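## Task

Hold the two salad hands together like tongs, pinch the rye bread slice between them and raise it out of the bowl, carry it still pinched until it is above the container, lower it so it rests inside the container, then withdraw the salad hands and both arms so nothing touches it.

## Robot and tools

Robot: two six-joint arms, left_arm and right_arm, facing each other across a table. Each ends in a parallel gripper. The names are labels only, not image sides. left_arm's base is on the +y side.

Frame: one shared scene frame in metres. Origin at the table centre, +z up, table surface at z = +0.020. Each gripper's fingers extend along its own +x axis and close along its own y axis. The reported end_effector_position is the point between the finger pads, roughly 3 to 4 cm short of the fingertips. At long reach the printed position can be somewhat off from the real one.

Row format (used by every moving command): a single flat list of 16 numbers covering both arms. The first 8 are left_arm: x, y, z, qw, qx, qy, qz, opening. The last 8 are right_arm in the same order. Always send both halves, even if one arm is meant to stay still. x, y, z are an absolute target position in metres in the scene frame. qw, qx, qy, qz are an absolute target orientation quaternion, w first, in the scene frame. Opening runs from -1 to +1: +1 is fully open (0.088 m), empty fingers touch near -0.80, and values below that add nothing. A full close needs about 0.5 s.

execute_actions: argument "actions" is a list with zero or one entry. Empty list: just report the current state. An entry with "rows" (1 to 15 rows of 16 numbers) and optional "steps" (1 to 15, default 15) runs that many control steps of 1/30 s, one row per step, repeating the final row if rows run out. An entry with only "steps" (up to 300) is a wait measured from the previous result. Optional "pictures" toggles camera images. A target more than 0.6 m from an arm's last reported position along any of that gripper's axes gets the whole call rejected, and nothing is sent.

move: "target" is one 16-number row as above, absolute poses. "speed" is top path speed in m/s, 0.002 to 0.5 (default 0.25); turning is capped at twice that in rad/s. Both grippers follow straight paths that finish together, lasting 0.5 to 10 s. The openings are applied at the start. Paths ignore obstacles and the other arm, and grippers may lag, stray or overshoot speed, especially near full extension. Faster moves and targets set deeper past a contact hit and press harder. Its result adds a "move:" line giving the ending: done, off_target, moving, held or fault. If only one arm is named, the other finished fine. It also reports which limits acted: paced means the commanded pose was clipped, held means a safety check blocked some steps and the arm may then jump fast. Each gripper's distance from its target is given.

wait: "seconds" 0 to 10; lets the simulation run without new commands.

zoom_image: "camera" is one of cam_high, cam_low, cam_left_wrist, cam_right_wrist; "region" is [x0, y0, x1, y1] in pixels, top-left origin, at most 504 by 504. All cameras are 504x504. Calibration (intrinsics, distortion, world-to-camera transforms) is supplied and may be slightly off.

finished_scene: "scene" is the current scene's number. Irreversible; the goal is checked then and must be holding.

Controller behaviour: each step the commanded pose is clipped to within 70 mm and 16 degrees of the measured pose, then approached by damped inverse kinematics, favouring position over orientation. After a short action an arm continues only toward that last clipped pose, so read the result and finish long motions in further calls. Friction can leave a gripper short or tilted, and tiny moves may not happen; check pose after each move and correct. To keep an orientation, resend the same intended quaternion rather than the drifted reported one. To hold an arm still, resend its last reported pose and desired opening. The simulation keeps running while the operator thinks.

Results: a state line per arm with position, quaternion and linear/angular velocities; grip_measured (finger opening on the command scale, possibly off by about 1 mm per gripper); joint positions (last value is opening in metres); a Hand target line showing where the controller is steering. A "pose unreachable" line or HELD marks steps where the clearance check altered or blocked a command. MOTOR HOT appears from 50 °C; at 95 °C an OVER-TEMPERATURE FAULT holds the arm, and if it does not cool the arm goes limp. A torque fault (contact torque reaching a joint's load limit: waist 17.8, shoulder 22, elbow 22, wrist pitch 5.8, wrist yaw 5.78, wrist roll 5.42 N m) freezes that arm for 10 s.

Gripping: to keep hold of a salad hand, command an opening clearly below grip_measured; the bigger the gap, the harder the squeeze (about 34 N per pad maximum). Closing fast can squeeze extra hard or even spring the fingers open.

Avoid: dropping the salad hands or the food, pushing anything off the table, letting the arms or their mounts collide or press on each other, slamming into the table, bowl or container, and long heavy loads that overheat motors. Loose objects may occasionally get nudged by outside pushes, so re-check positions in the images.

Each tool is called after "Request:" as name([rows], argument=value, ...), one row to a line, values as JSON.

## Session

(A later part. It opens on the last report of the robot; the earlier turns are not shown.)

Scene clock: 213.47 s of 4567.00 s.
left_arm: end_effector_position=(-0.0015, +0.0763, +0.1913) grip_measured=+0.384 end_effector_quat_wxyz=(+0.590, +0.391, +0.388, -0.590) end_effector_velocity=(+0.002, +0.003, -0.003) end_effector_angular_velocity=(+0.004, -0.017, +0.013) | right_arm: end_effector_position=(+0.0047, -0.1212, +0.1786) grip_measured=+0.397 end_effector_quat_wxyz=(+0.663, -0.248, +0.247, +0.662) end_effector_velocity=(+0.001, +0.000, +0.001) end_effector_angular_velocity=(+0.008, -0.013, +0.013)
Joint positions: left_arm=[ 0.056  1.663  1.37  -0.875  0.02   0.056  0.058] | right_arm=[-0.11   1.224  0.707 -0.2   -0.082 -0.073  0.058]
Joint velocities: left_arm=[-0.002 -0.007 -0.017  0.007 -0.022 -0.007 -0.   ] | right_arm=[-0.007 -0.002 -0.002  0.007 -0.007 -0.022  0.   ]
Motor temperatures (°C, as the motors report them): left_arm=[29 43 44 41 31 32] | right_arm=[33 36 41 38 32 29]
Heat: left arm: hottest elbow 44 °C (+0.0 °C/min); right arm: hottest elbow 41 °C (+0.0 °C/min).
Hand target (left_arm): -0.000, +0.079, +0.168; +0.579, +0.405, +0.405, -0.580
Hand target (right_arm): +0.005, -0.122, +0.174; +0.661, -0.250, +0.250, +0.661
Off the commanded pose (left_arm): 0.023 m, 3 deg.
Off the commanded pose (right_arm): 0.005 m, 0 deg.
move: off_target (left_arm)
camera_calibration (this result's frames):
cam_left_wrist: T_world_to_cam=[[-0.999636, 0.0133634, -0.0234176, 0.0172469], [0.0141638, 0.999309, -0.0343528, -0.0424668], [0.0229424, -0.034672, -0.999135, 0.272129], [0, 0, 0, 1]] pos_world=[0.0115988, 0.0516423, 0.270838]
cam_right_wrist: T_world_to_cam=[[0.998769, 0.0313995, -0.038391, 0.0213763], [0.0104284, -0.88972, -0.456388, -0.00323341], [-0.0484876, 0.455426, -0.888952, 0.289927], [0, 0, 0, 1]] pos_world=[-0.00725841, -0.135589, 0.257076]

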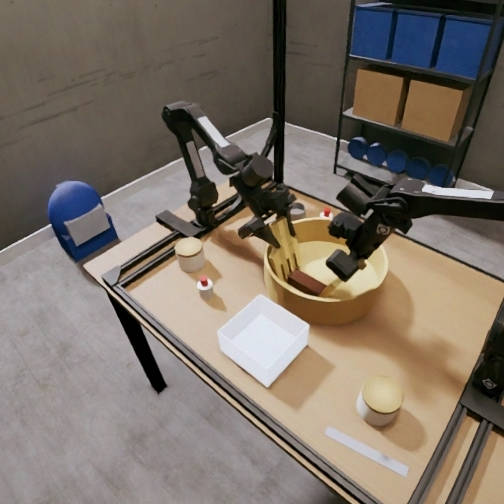

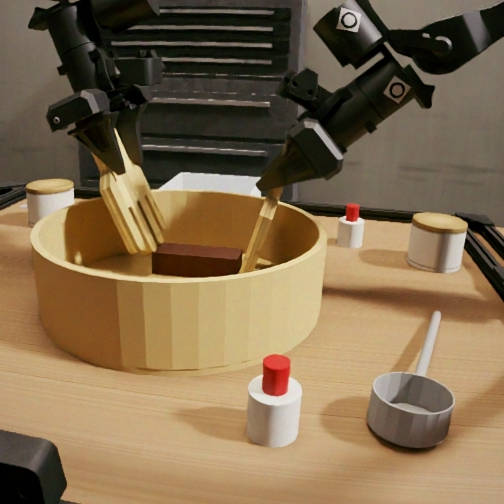

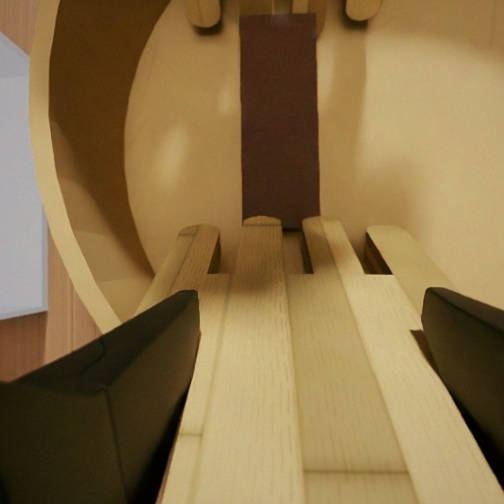

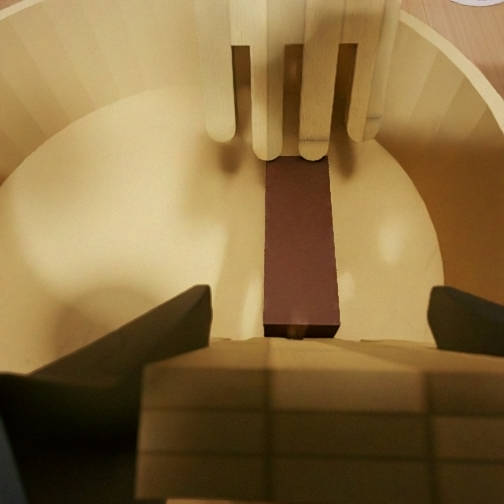

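Dragged from the top, bread now at right plate. Reinsert left.

Request:
move(target=[0.003,0.095,0.205,0.596,0.38,0.38,-0.596,-1,0.005,-0.121,0.177,0.661,-0.25,0.25,0.661,-1], speed=0.05)

Request:
move(target=[0.003,0.093,0.166,0.596,0.38,0.38,-0.596,-1,0.005,-0.121,0.177,0.661,-0.25,0.25,0.661,-1], speed=0.05)

Request:
move(target=[0.003,0.07,0.168,0.596,0.38,0.38,-0.596,-1,0.005,-0.118,0.177,0.661,-0.25,0.25,0.661,-1], speed=0.04)

Request:
move(target=[0.003,0.052,0.215,0.596,0.38,0.38,-0.596,-1,0.005,-0.118,0.177,0.661,-0.25,0.25,0.661,-1], speed=0.03)

Scene clock: 214.97 s of 4567.00 s.
left_arm: end_effector_position=(+0.0028, +0.0920, +0.2028) grip_measured=+0.384 end_effector_quat_wxyz=(+0.596, +0.383, +0.381, -0.594) end_effector_velocity=(-0.000, +0.009, -0.009) end_effector_angular_velocity=(+0.042, -0.001, +0.007) | right_arm: end_effector_position=(+0.0048, -0.1211, +0.1788) grip_measured=+0.397 end_effector_quat_wxyz=(+0.663, -0.247, +0.247, +0.662) end_effector_velocity=(+0.003, -0.004, -0.004) end_effector_angular_velocity=(-0.022, +0.003, -0.018)
Joint positions: left_arm=[ 0.073  1.583  1.322 -0.88   0.026  0.067  0.058] | right_arm=[-0.11   1.224  0.707 -0.199 -0.082 -0.073  0.058]
Joint velocities: left_arm=[-0.002 -0.002 -0.022 -0.022 -0.007 -0.007 -0.   ] | right_arm=[-0.007 -0.002 -0.002 -0.022  0.007  0.007 -0.   ]
Motor temperatures (°C, as the motors report them): left_arm=[29 43 43 41 31 32] | right_arm=[33 36 41 38 32 29]
Heat: left arm: hottest shoulder 43 °C (-1.0 °C/min); right arm: hottest elbow 41 °C (+0.0 °C/min).
Hand target (left_arm): +0.003, +0.095, +0.205; +0.596, +0.380, +0.380, -0.596
Hand target (right_arm): +0.005, -0.121, +0.177; +0.661, -0.250, +0.250, +0.661
Off the commanded pose (left_arm): 0.004 m, 0 deg.
Off the commanded pose (right_arm): 0.002 m, 1 deg.
move: done
camera_calibration (this result's frames):
cam_left_wrist: T_world_to_cam=[[-0.999667, 0.00851939, -0.0243409, 0.0222866], [0.00999808, 0.99807, -0.0612878, -0.0522791], [0.0237718, -0.0615108, -0.997823, 0.286322], [0, 0, 0, 1]] pos_world=[0.0159955, 0.0696002, 0.283037]
cam_right_wrist: T_world_to_cam=[[0.998768, 0.0313504, -0.038478, 0.0212994], [0.0102883, -0.889188, -0.457426, -0.00275787], [-0.0485546, 0.456466, -0.888415, 0.29006], [0, 0, 0, 1]] pos_world=[-0.00716103, -0.135523, 0.257252]

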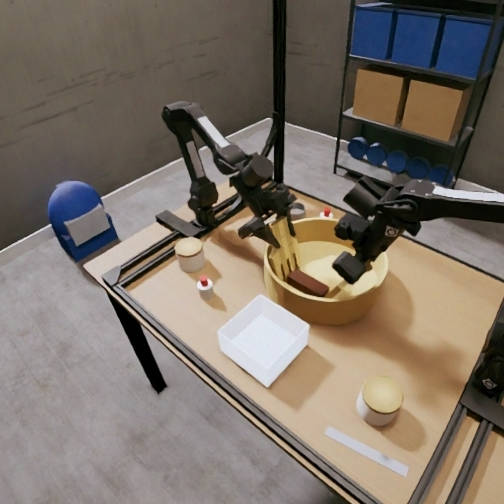

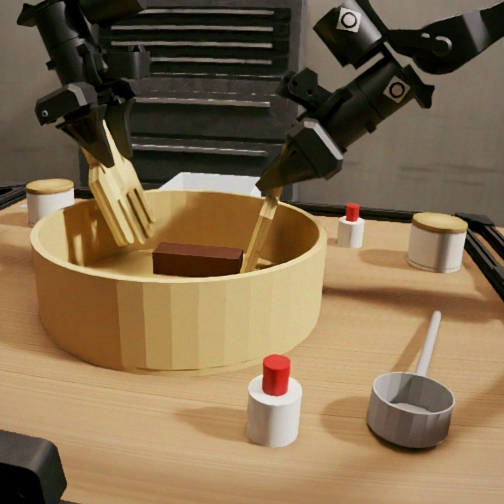

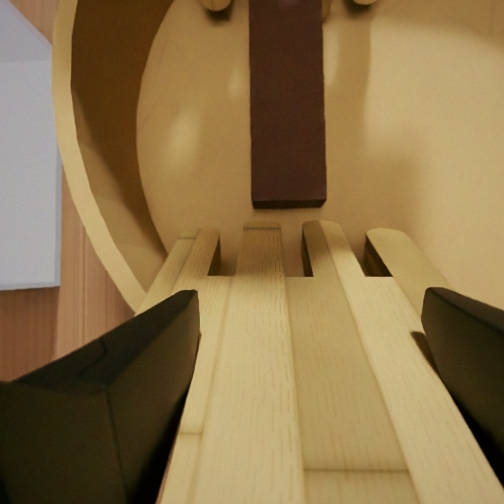

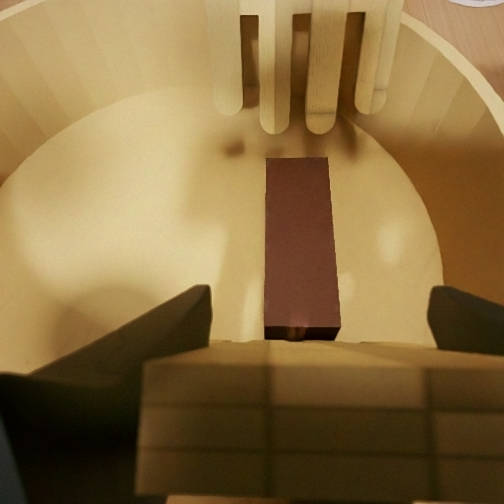

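Scene clock: 216.03 s of 4567.00 s.
left_arm: end_effector_position=(+0.0003, +0.0896, +0.1732) grip_measured=+0.384 end_effector_quat_wxyz=(+0.597, +0.374, +0.374, -0.603) end_effector_velocity=(+0.000, +0.001, -0.003) end_effector_angular_velocity=(+0.003, +0.003, +0.021) | right_arm: end_effector_position=(+0.0048, -0.1211, +0.1787) grip_measured=+0.397 end_effector_quat_wxyz=(+0.663, -0.248, +0.247, +0.662) end_effector_velocity=(-0.000, -0.002, -0.001) end_effector_angular_velocity=(-0.007, +0.000, +0.008)
Joint positions: left_arm=[ 0.071  1.583  1.194 -0.727  0.039  0.069  0.058] | right_arm=[-0.11   1.224  0.707 -0.199 -0.082 -0.073  0.058]
Joint velocities: left_arm=[-0.002 -0.002 -0.012  0.007 -0.007 -0.022  0.   ] | right_arm=[-0.002 -0.002 -0.002 -0.007 -0.007 -0.007 -0.   ]
Motor temperatures (°C, as the motors report them): left_arm=[29 43 43 41 31 32] | right_arm=[33 36 41 38 32 29]
Heat: left arm: hottest shoulder 43 °C (-1.0 °C/min); right arm: hottest elbow 41 °C (+0.0 °C/min).
Hand target (left_arm): +0.003, +0.093, +0.166; +0.596, +0.380, +0.380, -0.596
Hand target (right_arm): +0.005, -0.121, +0.177; +0.661, -0.250, +0.250, +0.661
Off the commanded pose (left_arm): 0.008 m, 1 deg.
Off the commanded pose (right_arm): 0.002 m, 1 deg.
move: done
camera_calibration (this result's frames):
cam_left_wrist: T_world_to_cam=[[-0.999712, 0.0177227, -0.0161568, 0.0167812], [0.0190729, 0.995969, -0.0876506, -0.0468718], [0.0145382, -0.0879335, -0.99602, 0.258696], [0, 0, 0, 1]] pos_world=[0.0139093, 0.0691335, 0.253829]
cam_right_wrist: T_world_to_cam=[[0.998769, 0.0315853, -0.0382438, 0.0212913], [0.0106231, -0.889359, -0.457086, -0.00291773], [-0.0484496, 0.456117, -0.8886, 0.29002], [0, 0, 0, 1]] pos_world=[-0.00718276, -0.13555, 0.257192]

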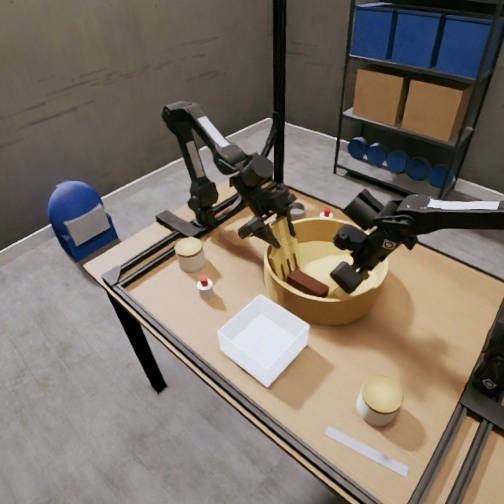

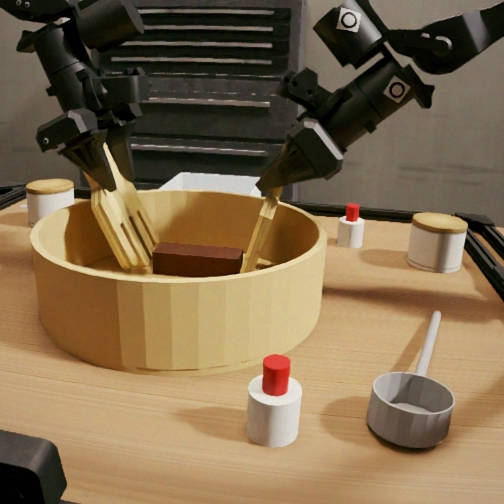

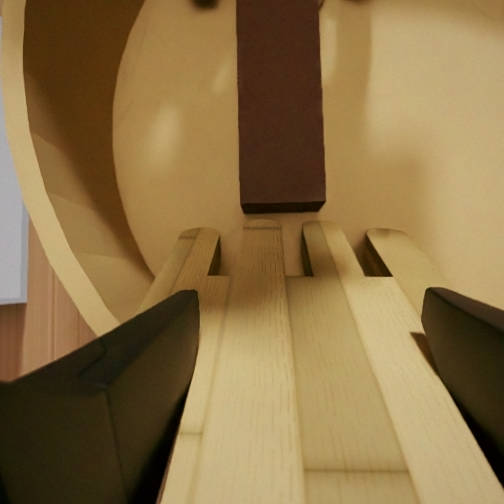

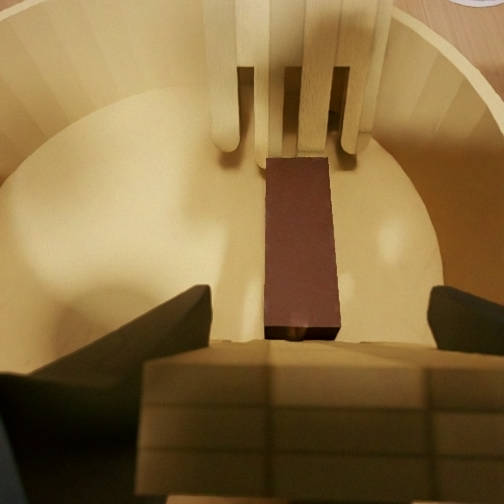

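Scene clock: 216.90 s of 4567.00 s.
left_arm: end_effector_position=(+0.0008, +0.0748, +0.1714) grip_measured=+0.383 end_effector_quat_wxyz=(+0.594, +0.378, +0.380, -0.600) end_effector_velocity=(+0.000, -0.002, +0.001) end_effector_angular_velocity=(+0.003, -0.003, +0.007) | right_arm: end_effector_position=(+0.0048, -0.1199, +0.1787) grip_measured=+0.397 end_effector_quat_wxyz=(+0.662, -0.248, +0.248, +0.662) end_effector_velocity=(+0.001, -0.001, -0.001) end_effector_angular_velocity=(-0.007, -0.011, +0.013)
Joint positions: left_arm=[ 0.07   1.651  1.264 -0.746  0.039  0.065  0.058] | right_arm=[-0.11   1.231  0.712 -0.201 -0.083 -0.073  0.058]
Joint velocities: left_arm=[-0.002  0.007  0.012 -0.007 -0.007 -0.007 -0.   ] | right_arm=[-0.007  0.002  0.002 -0.007 -0.007 -0.022 -0.   ]
Motor temperatures (°C, as the motors report them): left_arm=[29 43 43 41 31 32] | right_arm=[33 36 41 38 32 29]
Heat: left arm: hottest shoulder 43 °C (-1.0 °C/min); right arm: hottest elbow 41 °C (+0.0 °C/min).
Hand target (left_arm): +0.003, +0.070, +0.168; +0.596, +0.380, +0.380, -0.596
Hand target (right_arm): +0.005, -0.118, +0.177; +0.661, -0.250, +0.250, +0.661
Off the commanded pose (left_arm): 0.006 m, 1 deg.
Off the commanded pose (right_arm): 0.003 m, 0 deg.
move: done
camera_calibration (this result's frames):
cam_left_wrist: T_world_to_cam=[[-0.999808, 0.0151401, -0.0124109, 0.0171148], [0.0159886, 0.997321, -0.0713875, -0.0352332], [0.0112968, -0.0715722, -0.997371, 0.254608], [0, 0, 0, 1]] pos_world=[0.0147986, 0.0531025, 0.251636]
cam_right_wrist: T_world_to_cam=[[0.998741, 0.0317856, -0.0388154, 0.0213016], [0.0106502, -0.890381, -0.455091, -0.00229798], [-0.0490259, 0.454105, -0.889598, 0.28942], [0, 0, 0, 1]] pos_world=[-0.00706121, -0.13415, 0.257249]

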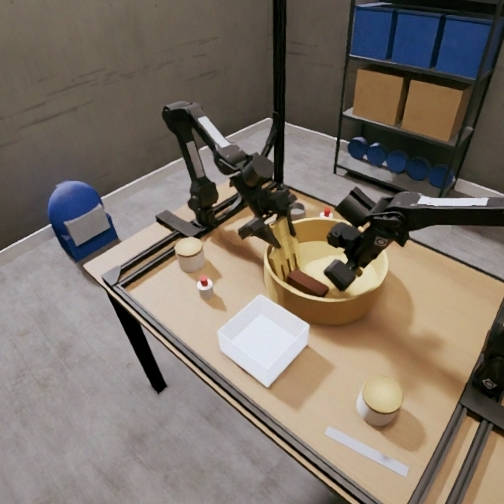

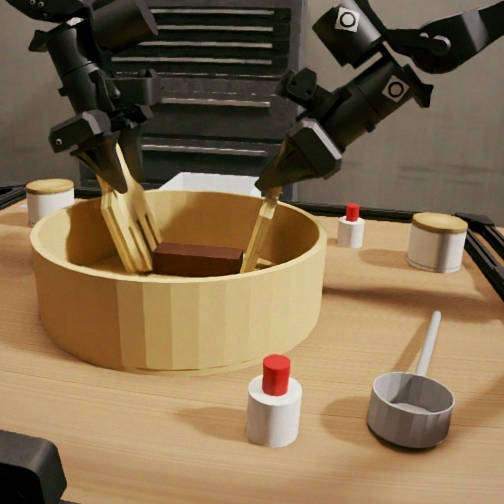

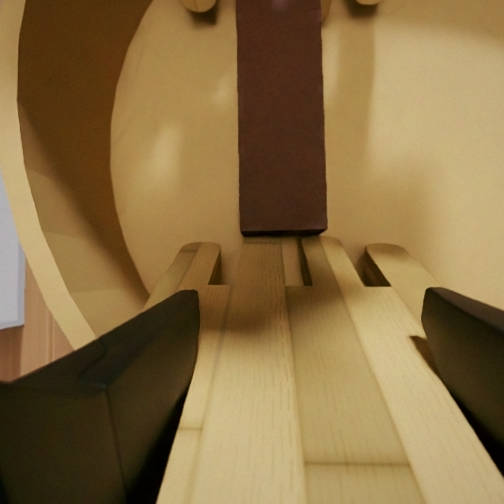

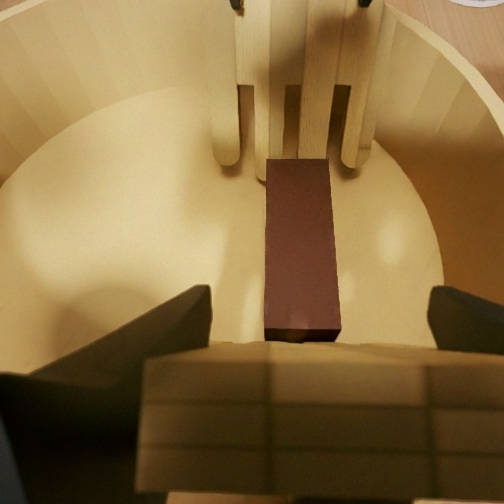

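Scene clock: 218.87 s of 4567.00 s.
left_arm: end_effector_position=(+0.0029, +0.0572, +0.2099) grip_measured=+0.383 end_effector_quat_wxyz=(+0.591, +0.384, +0.387, -0.594) end_effector_velocity=(-0.000, -0.001, +0.001) end_effector_angular_velocity=(+0.002, +0.010, +0.006) | right_arm: end_effector_position=(+0.0049, -0.1195, +0.1789) grip_measured=+0.397 end_effector_quat_wxyz=(+0.662, -0.248, +0.247, +0.662) end_effector_velocity=(-0.000, +0.001, -0.001) end_effector_angular_velocity=(+0.003, -0.012, +0.017)
Joint positions: left_arm=[ 0.07   1.725  1.509 -0.939  0.034  0.063  0.058] | right_arm=[-0.11   1.232  0.714 -0.2   -0.083 -0.073  0.058]
Joint velocities: left_arm=[ 0.002  0.007  0.012 -0.007  0.007 -0.007 -0.   ] | right_arm=[-0.002  0.002 -0.002  0.007 -0.007 -0.022 -0.   ]
Motor temperatures (°C, as the motors report them): left_arm=[29 43 44 41 31 32] | right_arm=[33 36 41 38 32 29]
Heat: left arm: hottest elbow 44 °C (+0.0 °C/min); right arm: hottest elbow 41 °C (+0.0 °C/min).
Hand target (left_arm): +0.003, +0.052, +0.215; +0.596, +0.380, +0.380, -0.596
Hand target (right_arm): +0.005, -0.118, +0.177; +0.661, -0.250, +0.250, +0.661
Off the commanded pose (left_arm): 0.007 m, 1 deg.
Off the commanded pose (right_arm): 0.002 m, 0 deg.
move: done
camera_calibration (this result's frames):
cam_left_wrist: T_world_to_cam=[[-0.999827, 0.0115024, -0.0145964, 0.0205586], [0.0121994, 0.998744, -0.0485905, -0.0198345], [0.0140192, -0.0487602, -0.998712, 0.290712], [0, 0, 0, 1]] pos_world=[0.0167215, 0.0337483, 0.289674]
cam_right_wrist: T_world_to_cam=[[0.998742, 0.0318003, -0.0387615, 0.0212399], [0.0106693, -0.890208, -0.455428, -0.0017436], [-0.0489886, 0.454442, -0.889428, 0.289411], [0, 0, 0, 1]] pos_world=[-0.00701673, -0.133748, 0.25744]

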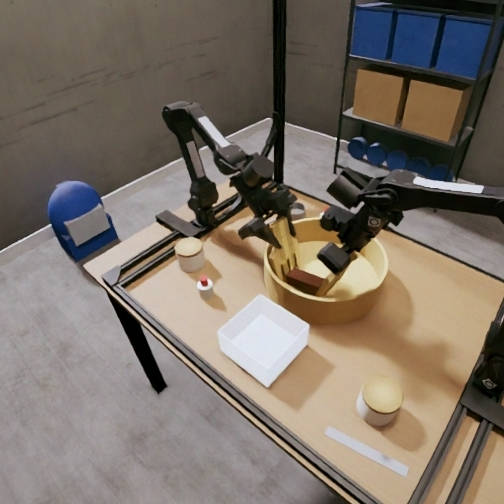

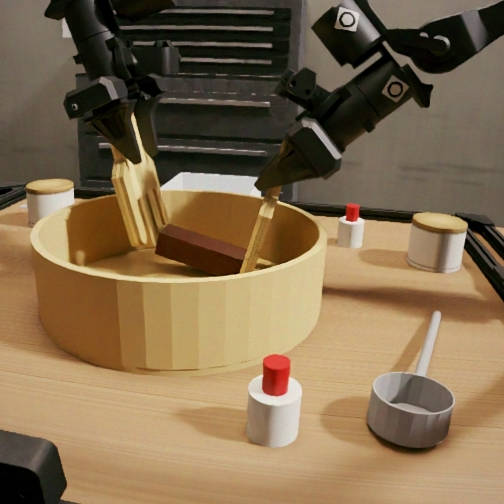

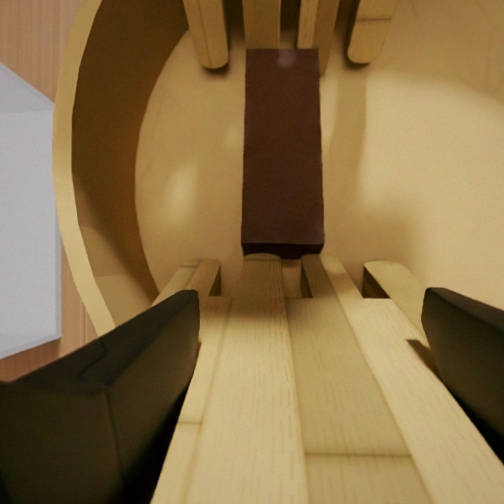

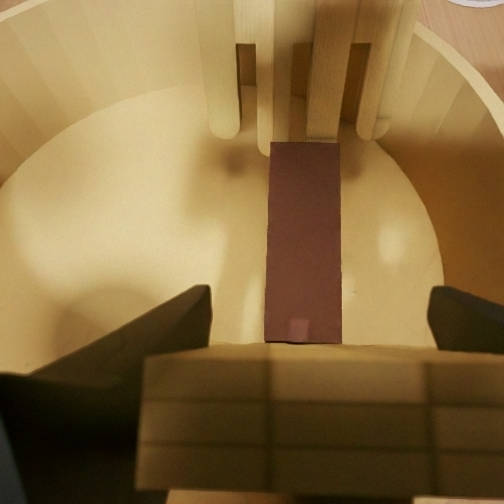

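Request:
execute_actions(actions=[])

Scene clock: 220.13 s of 4567.00 s.
left_arm: end_effector_position=(+0.0030, +0.0563, +0.2110) grip_measured=+0.383 end_effector_quat_wxyz=(+0.592, +0.383, +0.386, -0.595) end_effector_velocity=(+0.002, +0.002, -0.001) end_effector_angular_velocity=(+0.009, -0.017, +0.013) | right_arm: end_effector_position=(+0.0049, -0.1194, +0.1789) grip_measured=+0.397 end_effector_quat_wxyz=(+0.662, -0.248, +0.248, +0.662) end_effector_velocity=(-0.000, -0.001, +0.001) end_effector_angular_velocity=(-0.002, -0.012, +0.017)
Joint positions: left_arm=[ 0.07   1.727  1.514 -0.939  0.034  0.062  0.058] | right_arm=[-0.11   1.233  0.714 -0.2   -0.082 -0.073  0.058]
Joint velocities: left_arm=[-0.002 -0.002 -0.002 -0.007 -0.022 -0.007 -0.   ] | right_arm=[-0.002 -0.002  0.002 -0.007 -0.007 -0.022 -0.   ]
Motor temperatures (°C, as the motors report them): left_arm=[29 43 44 41 31 32] | right_arm=[33 36 41 38 32 29]
Heat: left arm: hottest elbow 44 °C (+0.0 °C/min); right arm: hottest elbow 41 °C (+0.0 °C/min).
Hand target (left_arm): +0.003, +0.052, +0.215; +0.596, +0.380, +0.380, -0.596
Hand target (right_arm): +0.005, -0.118, +0.177; +0.661, -0.250, +0.250, +0.661
Off the commanded pose (left_arm): 0.006 m, 1 deg.
Off the commanded pose (right_arm): 0.002 m, 0 deg.
Steps of this call (steps 1 to 38: nothing new was sent). Readings (end_effector_position):
1: left_arm (+0.0029, +0.0571, +0.2100) | right_arm (+0.0049, -0.1195, +0.1789)
2: left_arm (+0.0029, +0.0570, +0.2101) | right_arm (+0.0049, -0.1195, +0.1788)
4: left_arm (+0.0029, +0.0569, +0.2101) | right_arm (+0.0049, -0.1195, +0.1788)
8: left_arm (+0.0029, +0.0567, +0.2104) | right_arm (+0.0049, -0.1194, +0.1790)
38: the state above
camera_calibration (this result's frames):
cam_left_wrist: T_world_to_cam=[[-0.999827, 0.010949, -0.0150665, 0.0208405], [0.0117186, 0.998579, -0.0519793, -0.0181015], [0.014476, -0.0521469, -0.998535, 0.291935], [0, 0, 0, 1]] pos_world=[0.016823, 0.0330711, 0.29088]
cam_right_wrist: T_world_to_cam=[[0.998759, 0.0314979, -0.0385668, 0.0210929], [0.0105083, -0.890397, -0.455064, -0.00177889], [-0.0486733, 0.454094, -0.889623, 0.289277], [0, 0, 0, 1]] pos_world=[-0.00696793, -0.133607, 0.257352]

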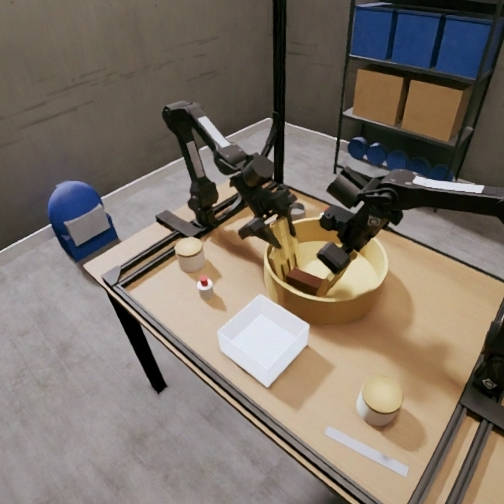

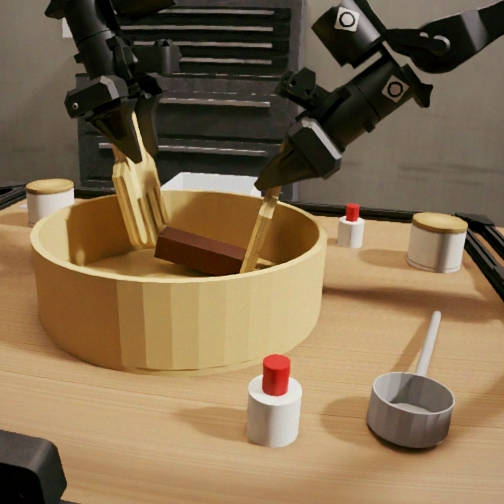

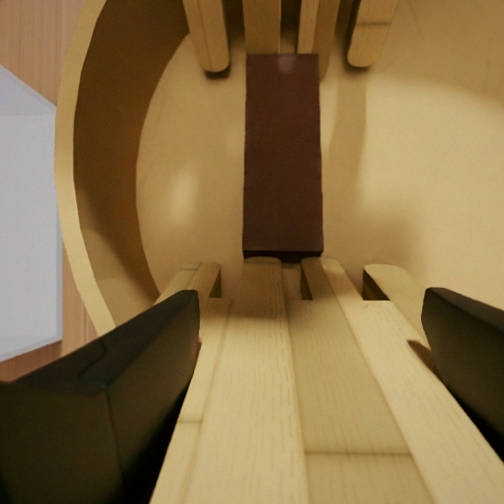

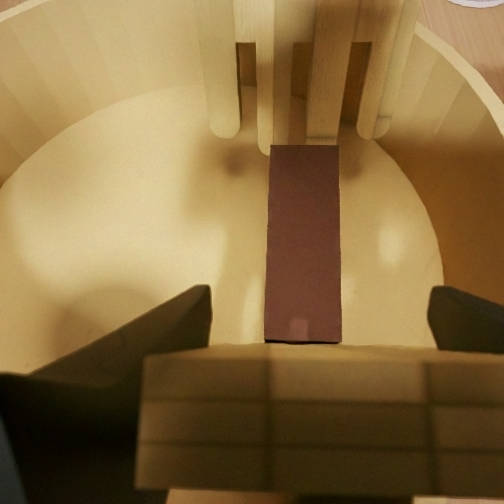

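Slide left down along its plate.

Request:
move(target=[0.003,0.040,0.185,0.606,0.364,0.364,-0.606,-1,0.005,-0.118,0.177,0.661,-0.25,0.25,0.661,-1], speed=0.05)

Scene clock: 221.50 s of 4567.00 s.
left_arm: end_effector_position=(+0.0036, +0.0424, +0.1883) grip_measured=+0.382 end_effector_quat_wxyz=(+0.605, +0.364, +0.365, -0.606) end_effector_velocity=(+0.000, -0.001, +0.001) end_effector_angular_velocity=(-0.017, +0.003, +0.020) | right_arm: end_effector_position=(+0.0049, -0.1193, +0.1790) grip_measured=+0.397 end_effector_quat_wxyz=(+0.662, -0.248, +0.247, +0.662) end_effector_velocity=(-0.003, -0.000, -0.001) end_effector_angular_velocity=(-0.006, -0.001, +0.029)
Joint positions: left_arm=[ 0.069  1.733  1.406 -0.758  0.034  0.061  0.058] | right_arm=[-0.11   1.233  0.715 -0.2   -0.083 -0.073  0.058]
Joint velocities: left_arm=[-0.002 -0.007 -0.012  0.022 -0.007 -0.022 -0.   ] | right_arm=[-0.002  0.002  0.002 -0.007 -0.022 -0.022 -0.   ]
Motor temperatures (°C, as the motors report them): left_arm=[29 43 44 41 31 32] | right_arm=[33 36 41 38 32 29]
Heat: left arm: hottest elbow 44 °C (+0.0 °C/min); right arm: hottest elbow 41 °C (+0.0 °C/min).
Hand target (left_arm): +0.003, +0.040, +0.185; +0.606, +0.364, +0.364, -0.606
Hand target (right_arm): +0.005, -0.118, +0.177; +0.661, -0.250, +0.250, +0.662
Off the commanded pose (left_arm): 0.004 m, 0 deg.
Off the commanded pose (right_arm): 0.002 m, 0 deg.
move: done
camera_calibration (this result's frames):
cam_left_wrist: T_world_to_cam=[[-0.999764, 0.00918181, -0.0196946, 0.0222488], [0.0114487, 0.992916, -0.118268, 0.00731137], [0.0184692, -0.118465, -0.992786, 0.270202], [0, 0, 0, 1]] pos_world=[0.0171694, 0.0245457, 0.269555]
cam_right_wrist: T_world_to_cam=[[0.998742, 0.0318003, -0.0387615, 0.0212156], [0.0106693, -0.890208, -0.455428, -0.00154527], [-0.0489886, 0.454442, -0.889428, 0.289386], [0, 0, 0, 1]] pos_world=[-0.00699585, -0.133559, 0.257506]

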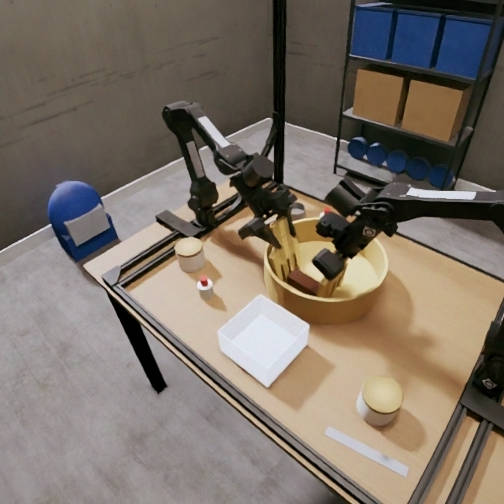

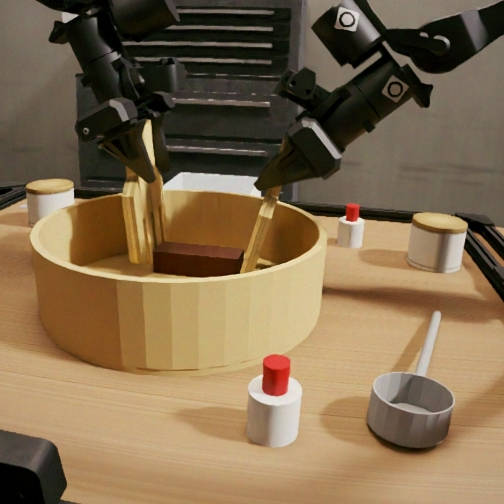

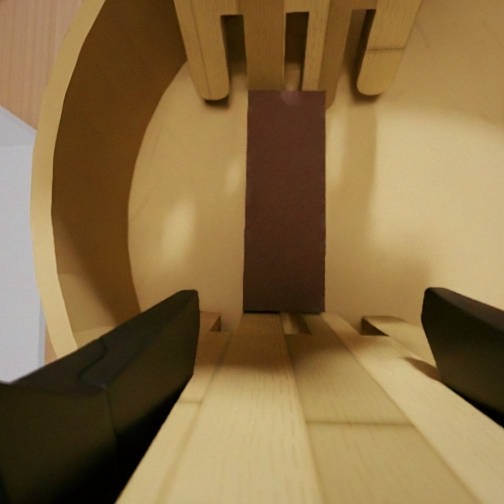

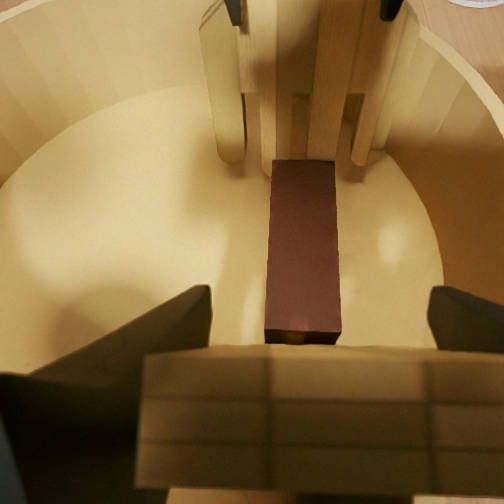

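Request:
move(target=[0.003,0.038,0.30,0.648,0.282,0.282,-0.648,-1,0.005,-0.112,0.292,0.672,-0.219,0.219,0.672,-1], speed=0.05)

Scene clock: 225.17 s of 4567.00 s.
left_arm: end_effector_position=(+0.0031, +0.0387, +0.2850) grip_measured=+0.382 end_effector_quat_wxyz=(+0.643, +0.297, +0.294, -0.642) end_effector_velocity=(+0.000, -0.002, +0.005) end_effector_angular_velocity=(-0.017, -0.002, +0.008) | right_arm: end_effector_position=(+0.0052, -0.1136, +0.2805) grip_measured=+0.397 end_effector_quat_wxyz=(+0.669, -0.230, +0.230, +0.668) end_effector_velocity=(-0.002, +0.000, +0.001) end_effector_angular_velocity=(-0.001, +0.008, +0.019)
Joint positions: left_arm=[ 0.07   1.606  1.543 -0.8    0.043  0.057  0.058] | right_arm=[-0.11   1.192  1.059 -0.531 -0.085 -0.068  0.058]
Joint velocities: left_arm=[-0.002 -0.002  0.007  0.007 -0.007 -0.007 -0.   ] | right_arm=[-0.002  0.002  0.007 -0.007 -0.022 -0.007 -0.   ]
Motor temperatures (°C, as the motors report them): left_arm=[29 44 44 41 31 32] | right_arm=[33 36 41 39 32 29]
Heat: left arm: hottest shoulder 44 °C (+1.0 °C/min); right arm: hottest elbow 41 °C (+0.0 °C/min).
Hand target (left_arm): +0.003, +0.037, +0.300; +0.648, +0.283, +0.282, -0.649
Hand target (right_arm): +0.005, -0.111, +0.292; +0.672, -0.219, +0.219, +0.672
Off the commanded pose (left_arm): 0.015 m, 2 deg.
Off the commanded pose (right_arm): 0.012 m, 2 deg.
move: off_target (left_arm, right_arm)
camera_calibration (this result's frames):
cam_left_wrist: T_world_to_cam=[[-0.999627, 0.00447788, -0.0269258, 0.0259431], [0.0131984, 0.94276, -0.333209, 0.0855639], [0.0238925, -0.333441, -0.942468, 0.359768], [0, 0, 0, 1]] pos_world=[0.0162083, 0.039179, 0.36828]
cam_right_wrist: T_world_to_cam=[[0.998805, 0.0319723, -0.0369548, 0.0241959], [0.00906435, -0.864344, -0.502819, 0.065963], [-0.048018, 0.501883, -0.863602, 0.375192], [0, 0, 0, 1]] pos_world=[-0.00674894, -0.132061, 0.358078]

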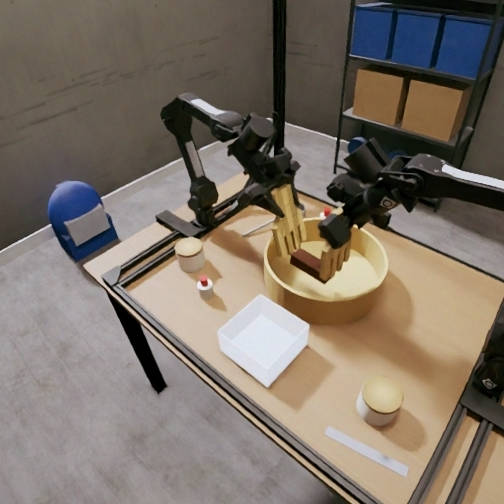

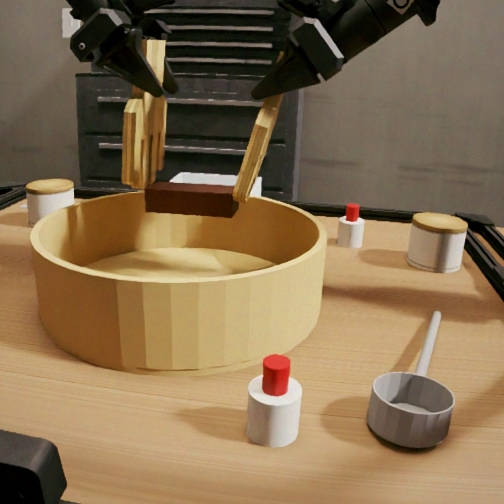

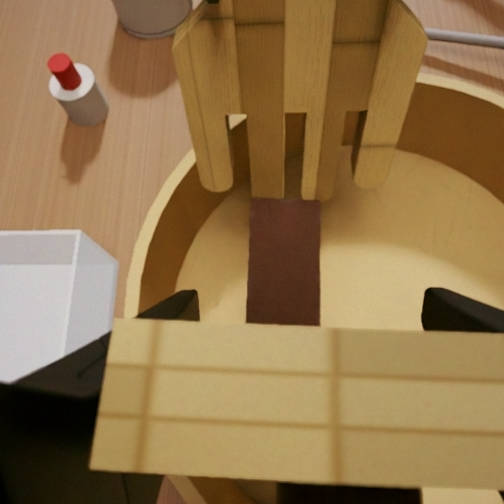

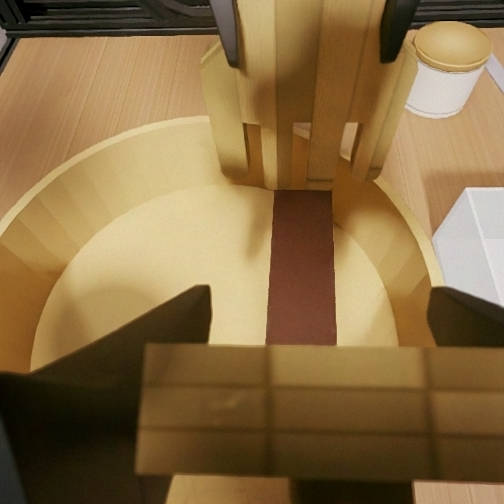

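Request:
move(target=[0.234,0.062,0.315,0.658,0.259,0.259,-0.658,-1,0.236,-0.087,0.307,0.672,-0.219,0.219,0.672,-1], speed=0.05)

Scene clock: 230.57 s of 4567.00 s.
left_arm: end_effector_position=(+0.2323, +0.0626, +0.3120) grip_measured=+0.381 end_effector_quat_wxyz=(+0.658, +0.259, +0.264, -0.656) end_effector_velocity=(+0.001, -0.002, +0.003) end_effector_angular_velocity=(-0.002, -0.025, -0.013) | right_arm: end_effector_position=(+0.2345, -0.0895, +0.3028) grip_measured=+0.397 end_effector_quat_wxyz=(+0.671, -0.218, +0.225, +0.672) end_effector_velocity=(-0.002, +0.000, +0.002) end_effector_angular_velocity=(+0.003, -0.021, +0.043)
Joint positions: left_arm=[ 0.724  1.869  1.924 -0.955  0.503  0.538  0.058] | right_arm=[-0.801  1.721  1.633 -0.731 -0.619 -0.542  0.058]
Joint velocities: left_arm=[-0.002  0.007  0.022 -0.007 -0.007  0.022 -0.   ] | right_arm=[-0.002  0.007  0.017 -0.022 -0.022 -0.051 -0.   ]
Motor temperatures (°C, as the motors report them): left_arm=[29 44 45 41 31 32] | right_arm=[33 36 42 38 32 29]
Heat: left arm: hottest elbow 45 °C (+1.0 °C/min); right arm: hottest elbow 42 °C (+2.0 °C/min).
Hand target (left_arm): +0.234, +0.061, +0.315; +0.658, +0.256, +0.258, -0.659
Hand target (right_arm): +0.237, -0.088, +0.306; +0.672, -0.217, +0.221, +0.673
Off the commanded pose (left_arm): 0.004 m, 1 deg.
Off the commanded pose (right_arm): 0.005 m, 1 deg.
move: done
camera_calibration (this result's frames):
cam_left_wrist: T_world_to_cam=[[-0.999853, -0.00320603, -0.0168198, 0.252997], [0.00436707, 0.90208, -0.431548, 0.104274], [0.0165563, -0.431558, -0.901933, 0.382905], [0, 0, 0, 1]] pos_world=[0.246165, 0.0719933, 0.394609]
cam_right_wrist: T_world_to_cam=[[0.99838, 0.0315, -0.0473865, -0.201612], [0.00199813, -0.851683, -0.524054, 0.105166], [-0.0568659, 0.52311, -0.850366, 0.393357], [0, 0, 0, 1]] pos_world=[0.223444, -0.10985, 0.380056]

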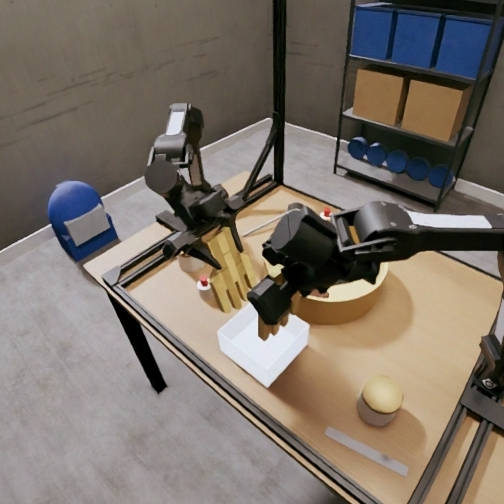

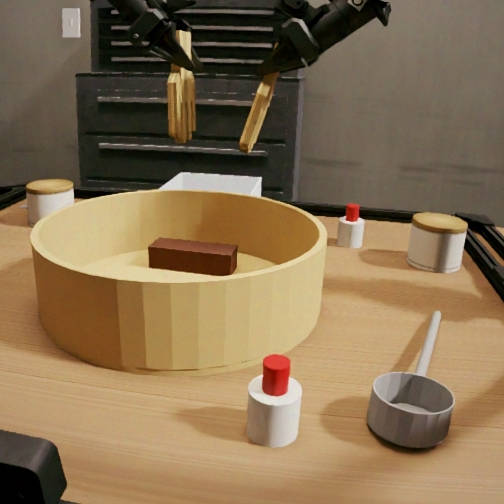

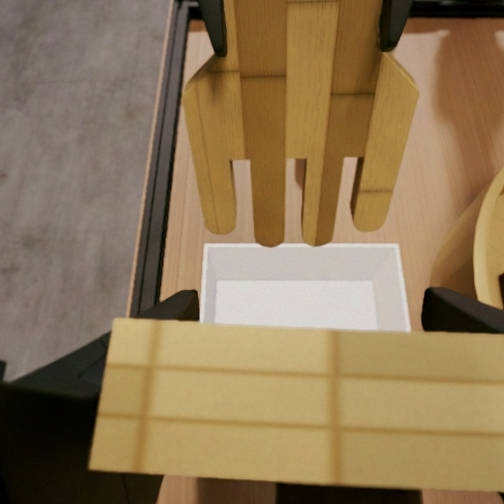

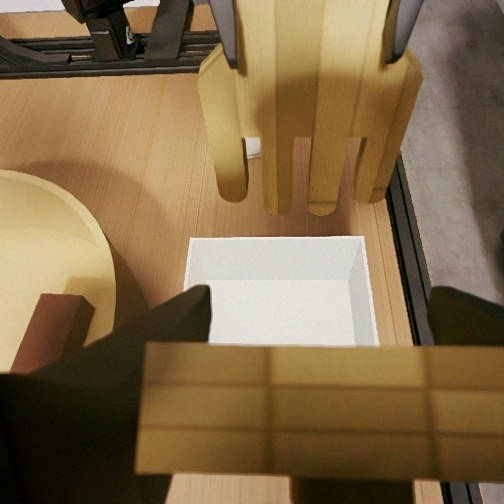

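Request:
move(target=[0.02,0.06,0.29,0.661,0.25,0.25,-0.661,-1,0.02,-0.125,0.29,0.653,-0.271,0.271,0.653,-1])

Request:
move(target=[0.02,0.06,0.215,0.661,0.25,0.25,-0.661,-1,0.02,-0.125,0.215,0.653,-0.271,0.271,0.653,-1], speed=0.12)

Scene clock: 232.63 s of 4567.00 s.
left_arm: end_effector_position=(+0.0210, +0.0588, +0.2864) grip_measured=+0.381 end_effector_quat_wxyz=(+0.658, +0.256, +0.256, -0.661) end_effector_velocity=(-0.003, -0.001, +0.001) end_effector_angular_velocity=(-0.015, -0.012, +0.004) | right_arm: end_effector_position=(+0.0205, -0.1216, +0.2902) grip_measured=+0.398 end_effector_quat_wxyz=(+0.652, -0.274, +0.271, +0.653) end_effector_velocity=(-0.003, -0.002, +0.000) end_effector_angular_velocity=(-0.003, +0.011, -0.009)
Joint positions: left_arm=[ 0.143  1.458  1.332 -0.62   0.11   0.099  0.058] | right_arm=[-0.173  1.261  1.227 -0.765 -0.12  -0.128  0.059]
Joint velocities: left_arm=[-0.017 -0.007 -0.012  0.022 -0.022 -0.007 -0.   ] | right_arm=[ 0.012 -0.007 -0.002 -0.007  0.007  0.022 -0.   ]
Motor temperatures (°C, as the motors report them): left_arm=[29 44 45 41 31 32] | right_arm=[33 36 42 38 32 29]
Heat: left arm: hottest elbow 45 °C (+1.0 °C/min); right arm: hottest elbow 42 °C (+2.0 °C/min).
Hand target (left_arm): +0.020, +0.061, +0.289; +0.661, +0.253, +0.251, -0.661
Hand target (right_arm): +0.019, -0.124, +0.291; +0.654, -0.273, +0.270, +0.652
Off the commanded pose (left_arm): 0.004 m, 1 deg.
Off the commanded pose (right_arm): 0.003 m, 0 deg.
move: done
camera_calibration (this result's frames):
cam_left_wrist: T_world_to_cam=[[-0.999762, 0.00495582, -0.0212625, 0.0420559], [0.0139311, 0.894669, -0.446513, 0.102166], [0.01681, -0.446702, -0.894525, 0.36043], [0, 0, 0, 1]] pos_world=[0.0345638, 0.0693913, 0.368926]
cam_right_wrist: T_world_to_cam=[[0.998834, 0.0304869, -0.0374286, 0.00948094], [0.0136201, -0.921818, -0.387383, 0.0232277], [-0.0463125, 0.386422, -0.921159, 0.390989], [0, 0, 0, 1]] pos_world=[0.00832141, -0.129964, 0.369516]

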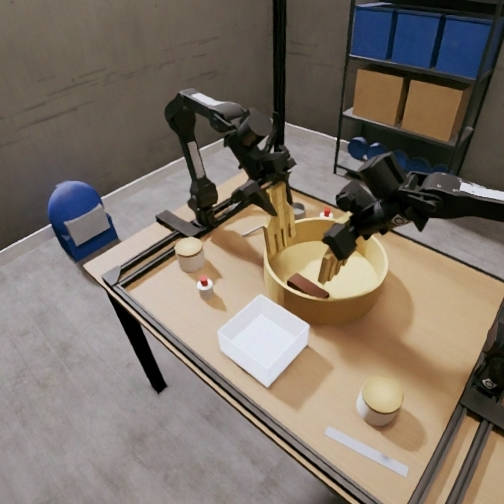

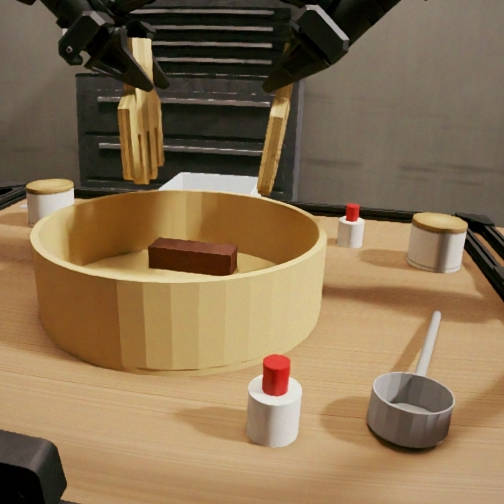

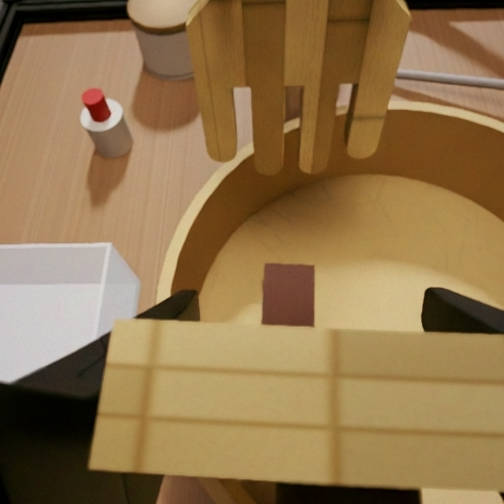

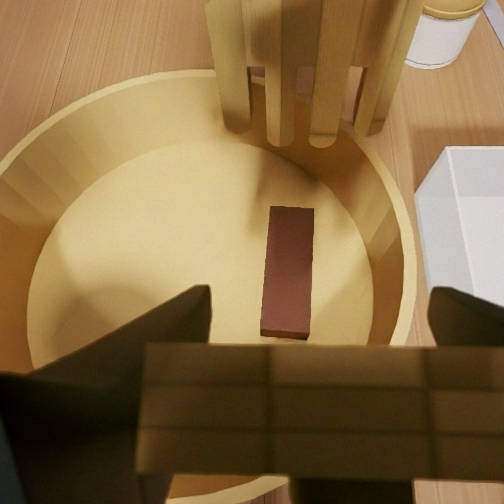

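Scene clock: 233.73 s of 4567.00 s.
left_arm: end_effector_position=(+0.0201, +0.0595, +0.2148) grip_measured=+0.381 end_effector_quat_wxyz=(+0.659, +0.251, +0.253, -0.662) end_effector_velocity=(+0.006, +0.005, -0.008) end_effector_angular_velocity=(+0.025, -0.027, +0.025) | right_arm: end_effector_position=(+0.0149, -0.1236, +0.2217) grip_measured=+0.398 end_effector_quat_wxyz=(+0.648, -0.266, +0.266, +0.663) end_effector_velocity=(+0.002, +0.000, -0.003) end_effector_angular_velocity=(+0.007, -0.012, -0.003)
Joint positions: left_arm=[ 0.142  1.457  1.04  -0.317  0.11   0.094  0.058] | right_arm=[-0.166  1.22   0.914 -0.474 -0.138 -0.124  0.059]
Joint velocities: left_arm=[ 0.002 -0.002 -0.017 -0.007 -0.037  0.007 -0.   ] | right_arm=[-0.002 -0.002 -0.017  0.022  0.007 -0.007 -0.   ]
Motor temperatures (°C, as the motors report them): left_arm=[29 44 45 42 31 32] | right_arm=[33 36 42 38 32 29]
Heat: left arm: hottest elbow 45 °C (+1.0 °C/min); right arm: hottest elbow 42 °C (+2.0 °C/min).
Hand target (left_arm): +0.020, +0.061, +0.215; +0.661, +0.250, +0.250, -0.662
Hand target (right_arm): +0.020, -0.126, +0.215; +0.653, -0.271, +0.271, +0.653
Off the commanded pose (left_arm): 0.001 m, 0 deg.
Off the commanded pose (right_arm): 0.009 m, 2 deg.
move: off_target (right_arm)
camera_calibration (this result's frames):
cam_left_wrist: T_world_to_cam=[[-0.999813, 0.0037574, -0.0189754, 0.0392794], [0.0120049, 0.889714, -0.456361, 0.0720543], [0.0151679, -0.456503, -0.889592, 0.296319], [0, 0, 0, 1]] pos_world=[0.0339126, 0.0710152, 0.297231]
cam_right_wrist: T_world_to_cam=[[0.997607, 0.0488121, -0.0489565, 0.017391], [0.0247388, -0.913313, -0.406506, 0.0000702107], [-0.064555, 0.404323, -0.912335, 0.328902], [0, 0, 0, 1]] pos_world=[0.00388115, -0.133767, 0.300949]

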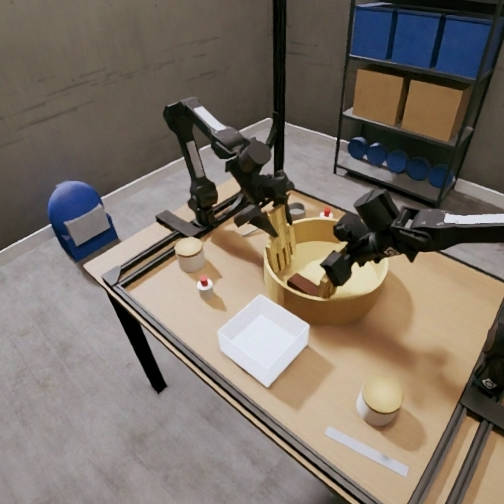

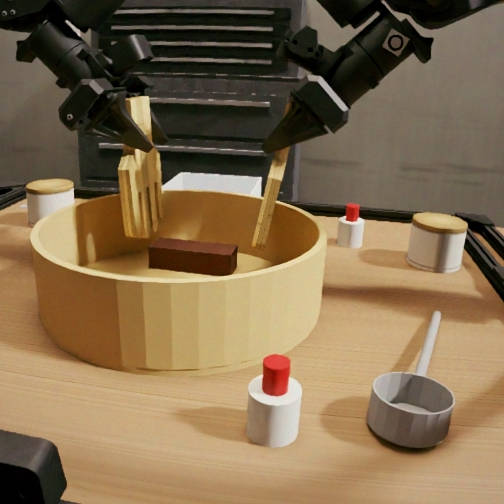

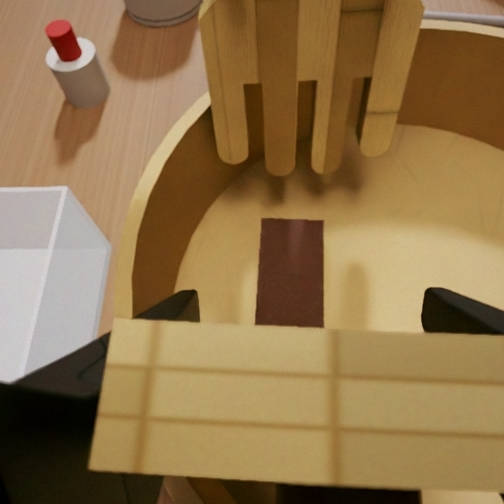

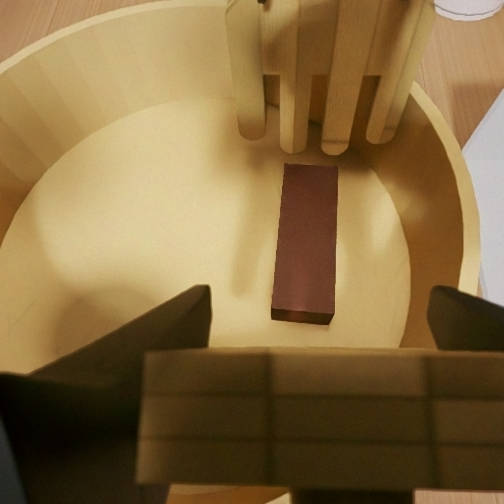

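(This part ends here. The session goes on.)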